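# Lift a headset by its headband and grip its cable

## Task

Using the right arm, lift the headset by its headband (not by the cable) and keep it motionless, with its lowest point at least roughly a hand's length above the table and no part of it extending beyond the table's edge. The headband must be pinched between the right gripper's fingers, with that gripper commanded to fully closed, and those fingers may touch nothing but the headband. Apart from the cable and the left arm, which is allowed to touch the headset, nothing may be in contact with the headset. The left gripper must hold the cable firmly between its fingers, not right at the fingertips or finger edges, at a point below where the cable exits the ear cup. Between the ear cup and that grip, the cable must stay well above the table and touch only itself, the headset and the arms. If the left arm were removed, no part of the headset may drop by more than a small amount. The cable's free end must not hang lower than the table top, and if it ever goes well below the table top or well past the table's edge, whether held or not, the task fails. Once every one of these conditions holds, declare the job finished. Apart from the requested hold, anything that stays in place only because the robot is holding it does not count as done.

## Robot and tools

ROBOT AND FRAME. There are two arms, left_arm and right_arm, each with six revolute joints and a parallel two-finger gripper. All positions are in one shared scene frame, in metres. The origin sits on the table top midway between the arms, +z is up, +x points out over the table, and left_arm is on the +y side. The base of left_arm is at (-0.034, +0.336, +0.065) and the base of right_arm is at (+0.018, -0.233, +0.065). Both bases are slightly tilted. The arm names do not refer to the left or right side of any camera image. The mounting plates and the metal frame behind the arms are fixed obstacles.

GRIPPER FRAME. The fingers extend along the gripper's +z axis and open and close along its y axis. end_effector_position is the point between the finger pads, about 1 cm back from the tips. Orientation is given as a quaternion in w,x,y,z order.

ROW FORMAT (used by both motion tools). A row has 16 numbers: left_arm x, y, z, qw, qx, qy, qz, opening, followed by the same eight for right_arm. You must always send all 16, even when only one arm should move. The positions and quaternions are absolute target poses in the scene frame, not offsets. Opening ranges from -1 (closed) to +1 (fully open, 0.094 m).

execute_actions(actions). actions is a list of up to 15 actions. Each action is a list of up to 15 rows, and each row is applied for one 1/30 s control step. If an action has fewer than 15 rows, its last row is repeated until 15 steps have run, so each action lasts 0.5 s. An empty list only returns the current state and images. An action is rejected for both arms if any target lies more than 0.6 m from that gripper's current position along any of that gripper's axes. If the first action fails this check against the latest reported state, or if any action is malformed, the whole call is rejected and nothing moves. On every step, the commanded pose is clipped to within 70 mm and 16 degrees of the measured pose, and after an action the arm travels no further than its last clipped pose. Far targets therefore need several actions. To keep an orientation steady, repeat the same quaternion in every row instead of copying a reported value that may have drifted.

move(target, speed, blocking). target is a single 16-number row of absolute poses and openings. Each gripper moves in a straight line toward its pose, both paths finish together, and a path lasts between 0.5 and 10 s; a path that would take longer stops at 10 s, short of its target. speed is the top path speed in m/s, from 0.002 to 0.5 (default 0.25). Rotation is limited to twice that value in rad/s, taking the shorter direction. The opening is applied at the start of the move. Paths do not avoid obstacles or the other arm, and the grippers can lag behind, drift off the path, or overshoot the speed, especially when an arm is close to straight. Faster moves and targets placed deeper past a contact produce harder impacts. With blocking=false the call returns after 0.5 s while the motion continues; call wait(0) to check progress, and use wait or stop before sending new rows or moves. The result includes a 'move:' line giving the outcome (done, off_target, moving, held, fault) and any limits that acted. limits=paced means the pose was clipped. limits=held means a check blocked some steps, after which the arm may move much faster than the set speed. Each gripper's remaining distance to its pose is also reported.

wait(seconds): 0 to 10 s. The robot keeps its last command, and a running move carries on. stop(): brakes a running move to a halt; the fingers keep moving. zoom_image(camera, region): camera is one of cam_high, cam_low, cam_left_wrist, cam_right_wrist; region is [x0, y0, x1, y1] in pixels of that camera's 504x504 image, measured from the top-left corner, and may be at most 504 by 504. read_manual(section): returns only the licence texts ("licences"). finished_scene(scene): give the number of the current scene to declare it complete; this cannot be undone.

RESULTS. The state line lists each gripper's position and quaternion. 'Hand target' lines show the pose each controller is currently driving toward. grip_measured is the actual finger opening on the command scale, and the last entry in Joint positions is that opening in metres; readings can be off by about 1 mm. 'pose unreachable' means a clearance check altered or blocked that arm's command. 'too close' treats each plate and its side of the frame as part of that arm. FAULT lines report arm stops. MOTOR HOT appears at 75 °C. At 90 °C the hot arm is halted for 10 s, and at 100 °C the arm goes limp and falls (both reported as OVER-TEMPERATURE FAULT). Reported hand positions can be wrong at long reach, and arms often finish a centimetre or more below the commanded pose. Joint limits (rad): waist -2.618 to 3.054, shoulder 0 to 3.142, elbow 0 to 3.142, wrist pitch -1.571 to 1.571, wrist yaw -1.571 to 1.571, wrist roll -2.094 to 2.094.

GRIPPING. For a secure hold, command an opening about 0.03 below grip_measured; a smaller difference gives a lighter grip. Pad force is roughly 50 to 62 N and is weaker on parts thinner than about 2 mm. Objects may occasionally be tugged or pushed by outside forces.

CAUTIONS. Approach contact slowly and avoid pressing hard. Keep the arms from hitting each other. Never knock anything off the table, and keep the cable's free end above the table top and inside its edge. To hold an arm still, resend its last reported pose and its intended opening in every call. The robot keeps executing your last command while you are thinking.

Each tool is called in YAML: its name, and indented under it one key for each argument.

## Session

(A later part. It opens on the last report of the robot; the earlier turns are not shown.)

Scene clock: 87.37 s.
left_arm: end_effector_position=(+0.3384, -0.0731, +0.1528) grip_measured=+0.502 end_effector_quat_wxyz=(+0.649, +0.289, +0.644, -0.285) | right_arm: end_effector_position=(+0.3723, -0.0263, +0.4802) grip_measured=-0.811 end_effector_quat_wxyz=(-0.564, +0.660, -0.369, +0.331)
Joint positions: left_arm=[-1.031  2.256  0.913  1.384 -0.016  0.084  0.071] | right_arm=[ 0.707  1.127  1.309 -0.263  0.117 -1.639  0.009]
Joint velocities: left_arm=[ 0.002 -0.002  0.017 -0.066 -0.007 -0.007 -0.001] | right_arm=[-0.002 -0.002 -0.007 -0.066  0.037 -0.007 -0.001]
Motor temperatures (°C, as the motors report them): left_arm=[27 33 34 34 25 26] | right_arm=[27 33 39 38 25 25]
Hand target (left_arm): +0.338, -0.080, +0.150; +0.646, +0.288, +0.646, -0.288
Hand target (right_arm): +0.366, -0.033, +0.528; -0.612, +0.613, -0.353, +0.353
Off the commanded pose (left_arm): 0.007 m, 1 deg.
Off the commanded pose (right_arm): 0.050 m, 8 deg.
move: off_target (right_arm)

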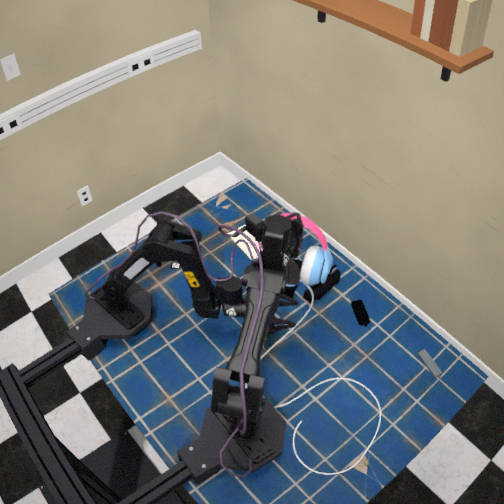

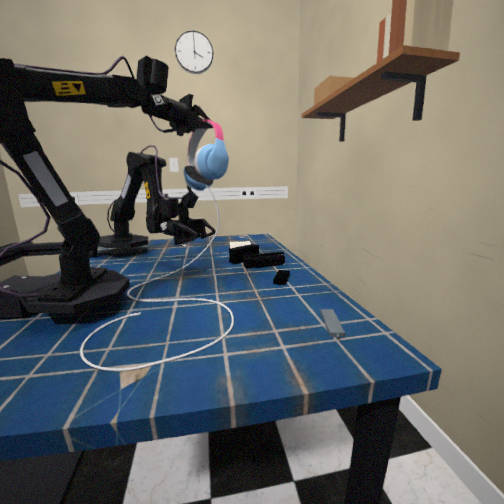

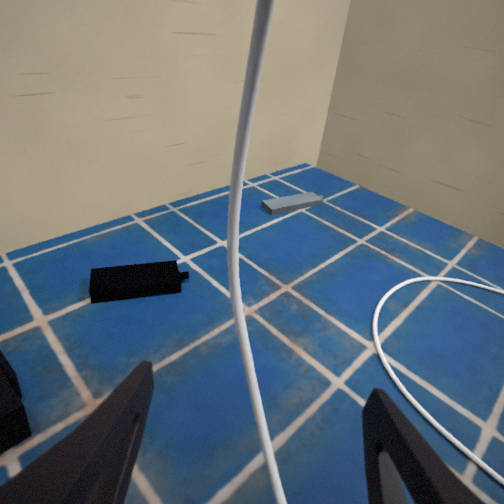

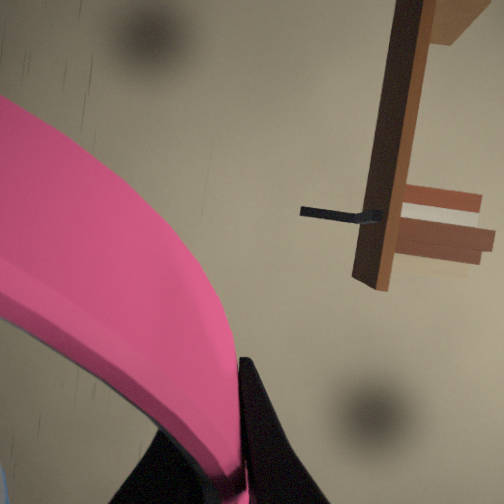

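move:
  target: [0.355,-0.099,0.147,0.646,0.288,0.646,-0.288,0.2, 0.37,-0.03,0.53,0.612,-0.612,0.354,-0.354,-1]
  speed: 0.04

move:
  target: [0.355,-0.099,0.147,0.646,0.288,0.646,-0.288,-1, 0.37,-0.03,0.53,0.612,-0.612,0.354,-0.354,-1]

Scene clock: 96.83 s.
left_arm: end_effector_position=(+0.3550, -0.0923, +0.1487) grip_measured=+0.201 end_effector_quat_wxyz=(+0.648, +0.289, +0.645, -0.284) | right_arm: end_effector_position=(+0.3731, -0.0256, +0.4789) grip_measured=-0.811 end_effector_quat_wxyz=(-0.563, +0.662, -0.369, +0.331)
Joint positions: left_arm=[-1.031  2.314  1.033  1.318 -0.017  0.084  0.056] | right_arm=[ 0.707  1.13   1.309 -0.263  0.117 -1.639  0.009]
Joint velocities: left_arm=[ 0.002  0.002  0.002  0.066 -0.022  0.022 -0.   ] | right_arm=[ 0.007 -0.017  0.002 -0.022 -0.051  0.022 -0.001]
Motor temperatures (°C, as the motors report them): left_arm=[27 35 34 34 25 26] | right_arm=[27 33 41 40 25 25]
Hand target (left_arm): +0.355, -0.099, +0.147; +0.646, +0.288, +0.646, -0.288
Hand target (right_arm): +0.365, -0.033, +0.529; -0.612, +0.613, -0.353, +0.353
Off the commanded pose (left_arm): 0.007 m, 0 deg.
Off the commanded pose (right_arm): 0.051 m, 9 deg.
move: off_target (right_arm)

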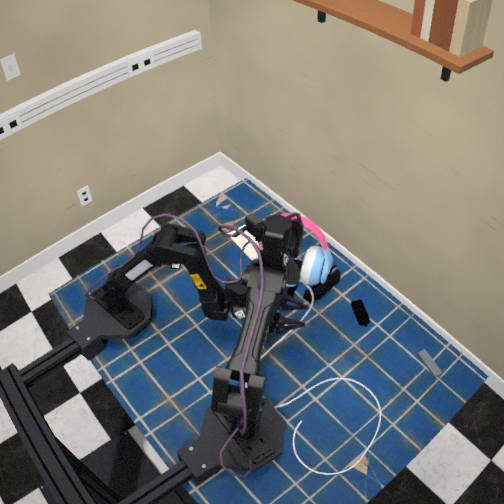

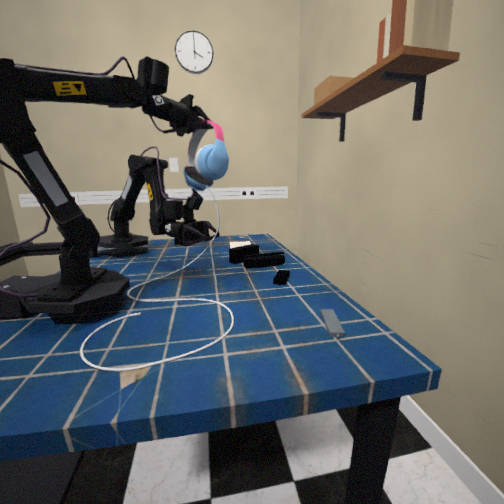

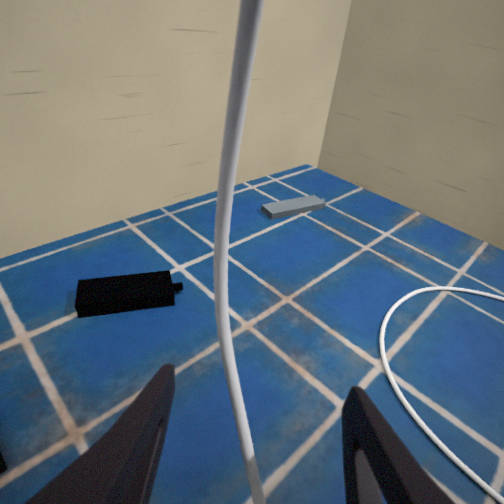

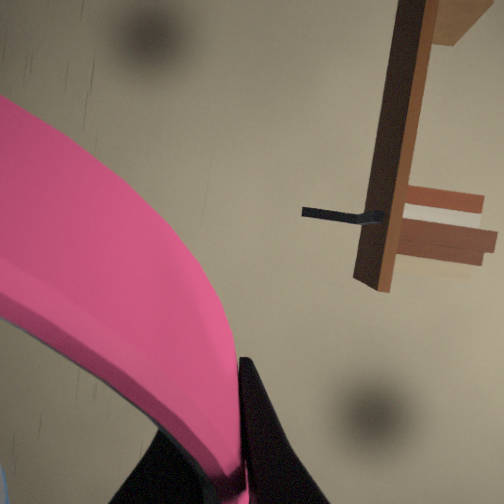

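Scene clock: 97.63 s.
left_arm: end_effector_position=(+0.3550, -0.0923, +0.1484) grip_measured=-0.996 end_effector_quat_wxyz=(+0.647, +0.289, +0.645, -0.284) | right_arm: end_effector_position=(+0.3731, -0.0256, +0.4789) grip_measured=-0.811 end_effector_quat_wxyz=(-0.563, +0.662, -0.369, +0.331)
Joint positions: left_arm=[-1.031  2.314  1.033  1.317 -0.017  0.084  0.   ] | right_arm=[ 0.707  1.13   1.309 -0.263  0.117 -1.639  0.009]
Joint velocities: left_arm=[ 0.007 -0.012 -0.022  0.022  0.007 -0.095 -0.001] | right_arm=[-0.012  0.002 -0.002 -0.022 -0.037 -0.051 -0.   ]
Motor temperatures (°C, as the motors report them): left_arm=[27 36 34 34 25 26] | right_arm=[27 33 41 40 25 25]
Hand target (left_arm): +0.355, -0.099, +0.147; +0.646, +0.288, +0.646, -0.288
Hand target (right_arm): +0.365, -0.033, +0.529; -0.612, +0.613, -0.353, +0.353
Off the commanded pose (left_arm): 0.007 m, 0 deg.
Off the commanded pose (right_arm): 0.051 m, 9 deg.
move: off_target (right_arm)

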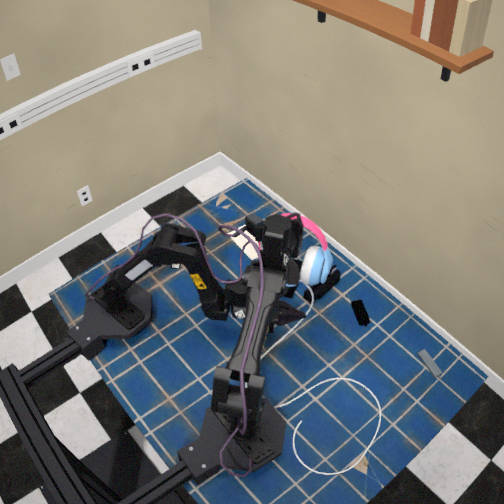

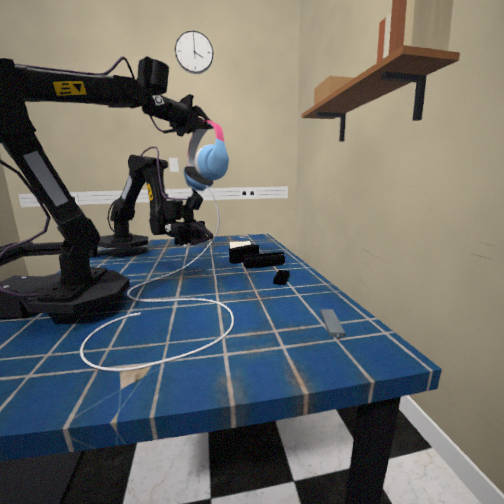

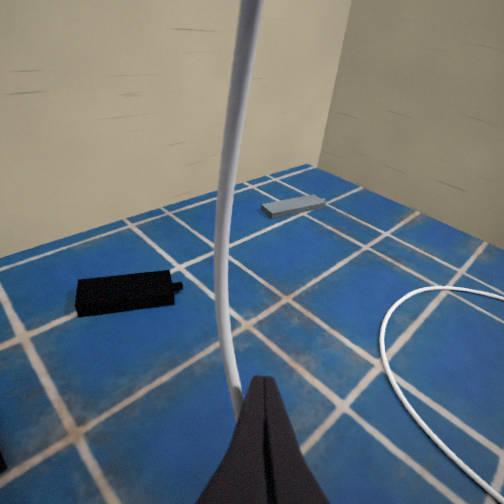

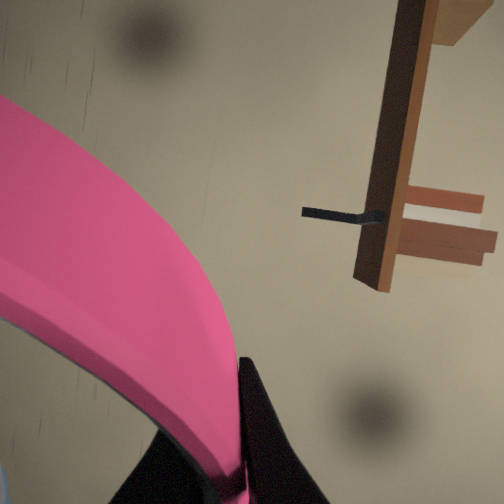

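move:
  target: [0.355,-0.099,0.147,0.646,0.288,0.646,-0.288,0.2, 0.37,-0.03,0.53,0.612,-0.612,0.354,-0.354,-1]

move:
  target: [0.377,-0.113,0.14,0.646,0.288,0.646,-0.288,0.2, 0.37,-0.03,0.54,0.612,-0.612,0.354,-0.354,-1]
  speed: 0.04

move:
  target: [0.377,-0.113,0.14,0.646,0.288,0.646,-0.288,-1, 0.37,-0.03,0.54,0.612,-0.612,0.354,-0.354,-1]

Scene clock: 106.03 s.
left_arm: end_effector_position=(+0.3550, -0.0923, +0.1484) grip_measured=+0.199 end_effector_quat_wxyz=(+0.647, +0.289, +0.645, -0.284) | right_arm: end_effector_position=(+0.3733, -0.0254, +0.4787) grip_measured=-0.811 end_effector_quat_wxyz=(-0.563, +0.662, -0.369, +0.331)
Joint positions: left_arm=[-1.031  2.314  1.033  1.317 -0.017  0.084  0.056] | right_arm=[ 0.707  1.131  1.309 -0.263  0.117 -1.639  0.009]
Joint velocities: left_arm=[-0.002  0.007 -0.002 -0.007 -0.066  0.007 -0.   ] | right_arm=[ 0.007  0.002 -0.002 -0.022  0.007 -0.066 -0.001]
Motor temperatures (°C, as the motors report them): left_arm=[27 37 34 34 25 26] | right_arm=[27 32 42 41 25 25]
Hand target (left_arm): +0.355, -0.099, +0.147; +0.646, +0.288, +0.646, -0.288
Hand target (right_arm): +0.365, -0.033, +0.529; -0.612, +0.613, -0.353, +0.353
Off the commanded pose (left_arm): 0.007 m, 0 deg.
Off the commanded pose (right_arm): 0.052 m, 9 deg.
move: off_target (right_arm)

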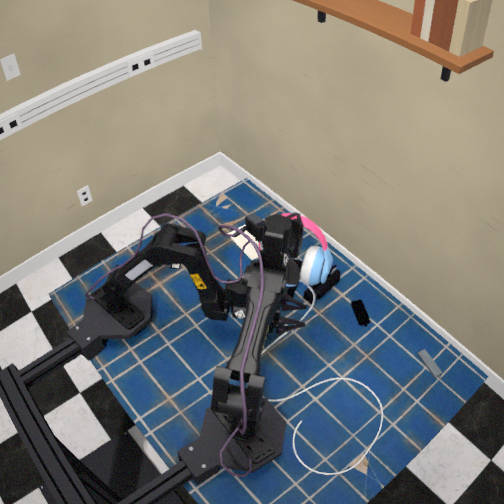

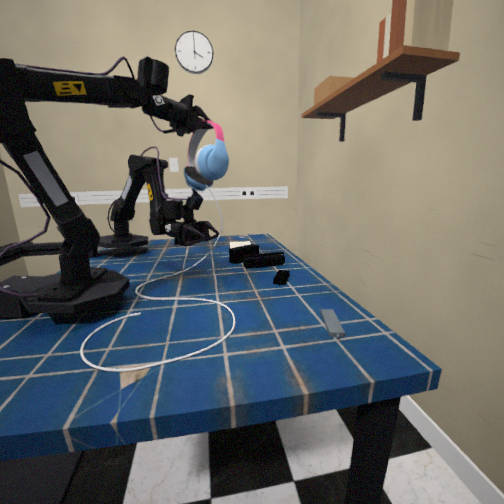

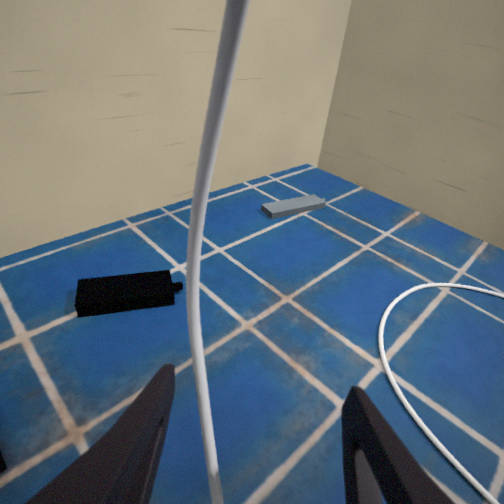

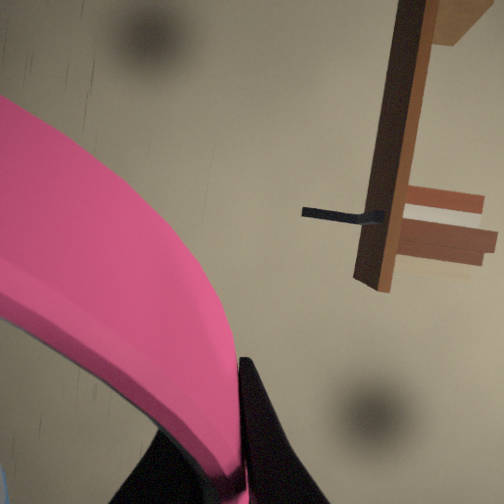

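Scene clock: 108.27 s.
left_arm: end_effector_position=(+0.3724, -0.1105, +0.1413) grip_measured=+0.199 end_effector_quat_wxyz=(+0.647, +0.290, +0.645, -0.285) | right_arm: end_effector_position=(+0.3714, -0.0287, +0.4964) grip_measured=-0.811 end_effector_quat_wxyz=(-0.569, +0.655, -0.368, +0.335)
Joint positions: left_arm=[-1.026  2.385  1.161  1.26  -0.011  0.084  0.056] | right_arm=[ 0.707  1.135  1.367 -0.297  0.119 -1.639  0.009]
Joint velocities: left_arm=[ 0.002 -0.012  0.007  0.022 -0.081  0.022  0.001] | right_arm=[-0.017  0.007 -0.032  0.007 -0.007 -0.081 -0.001]
Motor temperatures (°C, as the motors report them): left_arm=[27 38 34 35 25 26] | right_arm=[27 32 42 41 25 25]
Hand target (left_arm): +0.377, -0.112, +0.140; +0.646, +0.288, +0.646, -0.288
Hand target (right_arm): +0.366, -0.033, +0.539; -0.612, +0.613, -0.353, +0.353
Off the commanded pose (left_arm): 0.005 m, 0 deg.
Off the commanded pose (right_arm): 0.044 m, 7 deg.
move: off_target (right_arm)

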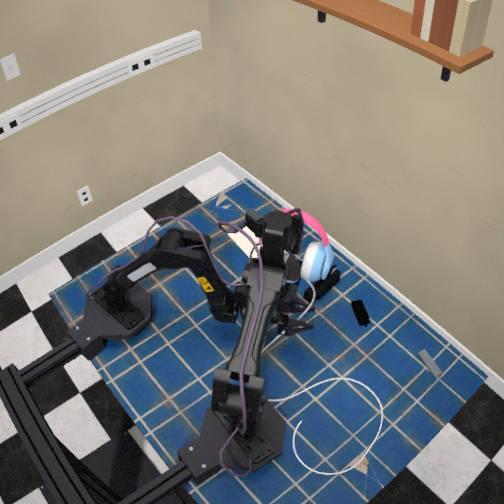

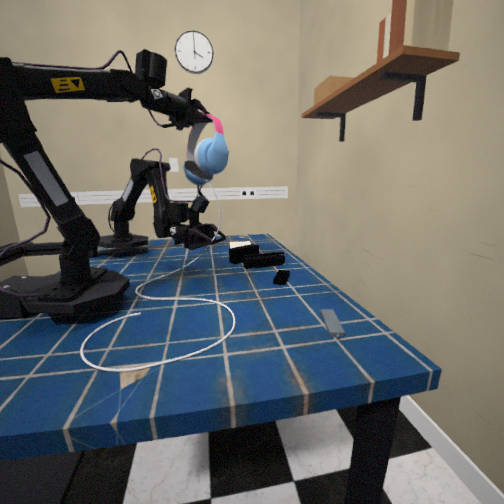

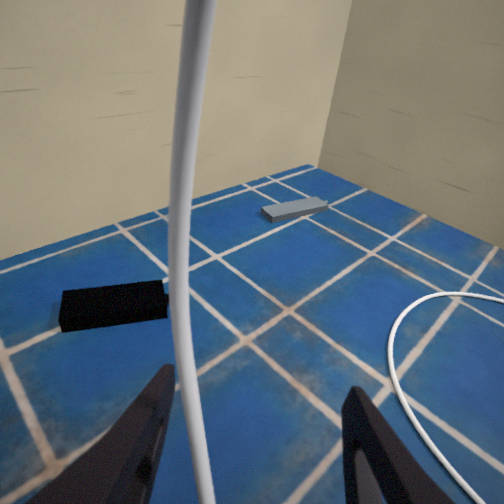

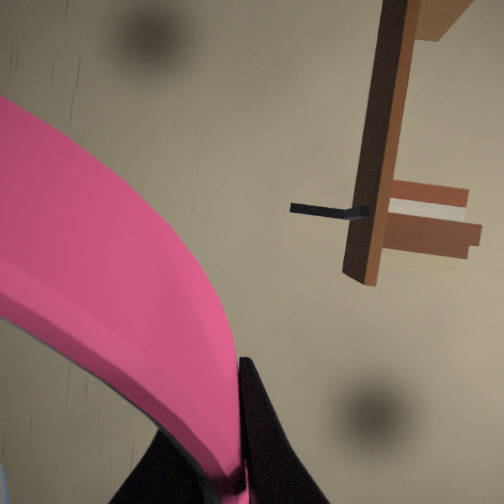

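Scene clock: 109.00 s.
left_arm: end_effector_position=(+0.3724, -0.1105, +0.1412) grip_measured=-0.973 end_effector_quat_wxyz=(+0.647, +0.289, +0.646, -0.285) | right_arm: end_effector_position=(+0.3718, -0.0283, +0.4937) grip_measured=-0.811 end_effector_quat_wxyz=(-0.565, +0.658, -0.369, +0.333)
Joint positions: left_arm=[-1.026  2.385  1.161  1.26  -0.011  0.083  0.001] | right_arm=[ 0.707  1.138  1.367 -0.304  0.12  -1.639  0.009]
Joint velocities: left_arm=[-0.002  0.012 -0.007  0.007  0.022 -0.051  0.001] | right_arm=[-0.012  0.017 -0.002  0.037  0.095  0.007 -0.001]
Motor temperatures (°C, as the motors report them): left_arm=[27 38 34 35 25 26] | right_arm=[27 32 42 41 25 25]
Hand target (left_arm): +0.377, -0.113, +0.140; +0.646, +0.288, +0.646, -0.288
Hand target (right_arm): +0.366, -0.033, +0.539; -0.612, +0.613, -0.353, +0.353
Off the commanded pose (left_arm): 0.005 m, 0 deg.
Off the commanded pose (right_arm): 0.046 m, 8 deg.
move: off_target (right_arm)

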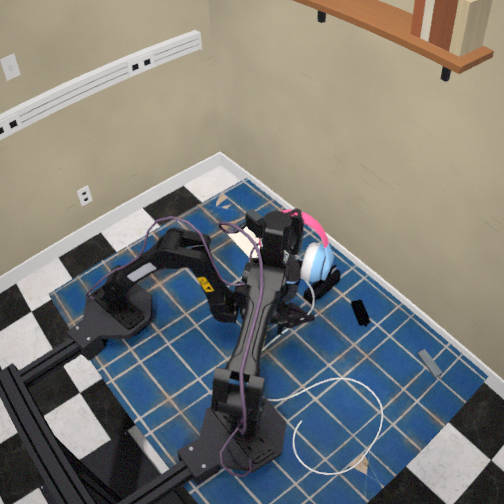

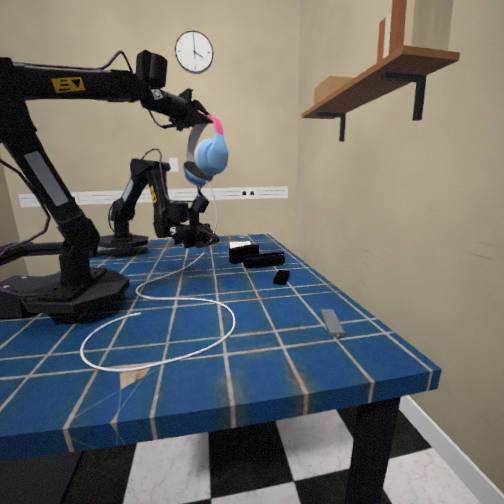

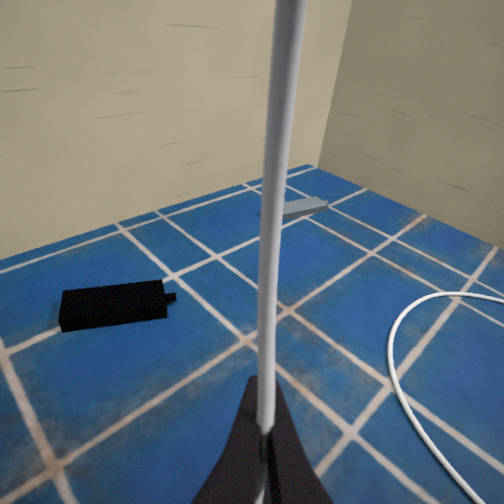

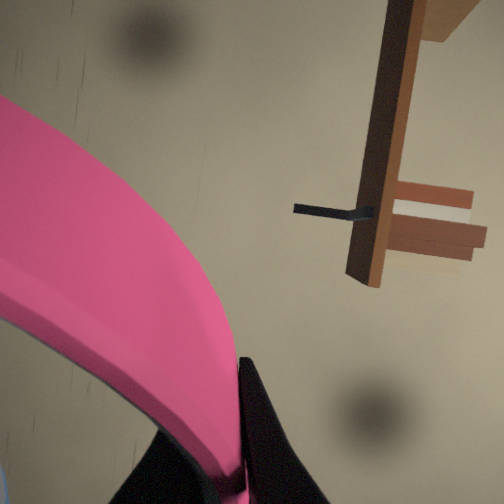

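The grip depth matches scene 1. Checking clearance under the ear cup.

zoom_image:
  camera: "cam_low"
  region: [150,90,280,270]

Region (150, 90, 280, 270) of cam_low's 504x504 image, scaled by 2.800, with more detail than that image has.

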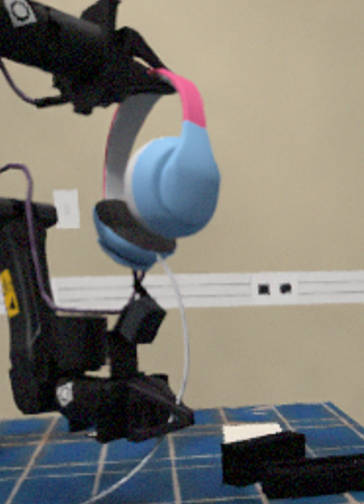

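finished_scene:
  scene: 2

The scene is finished: the task was done.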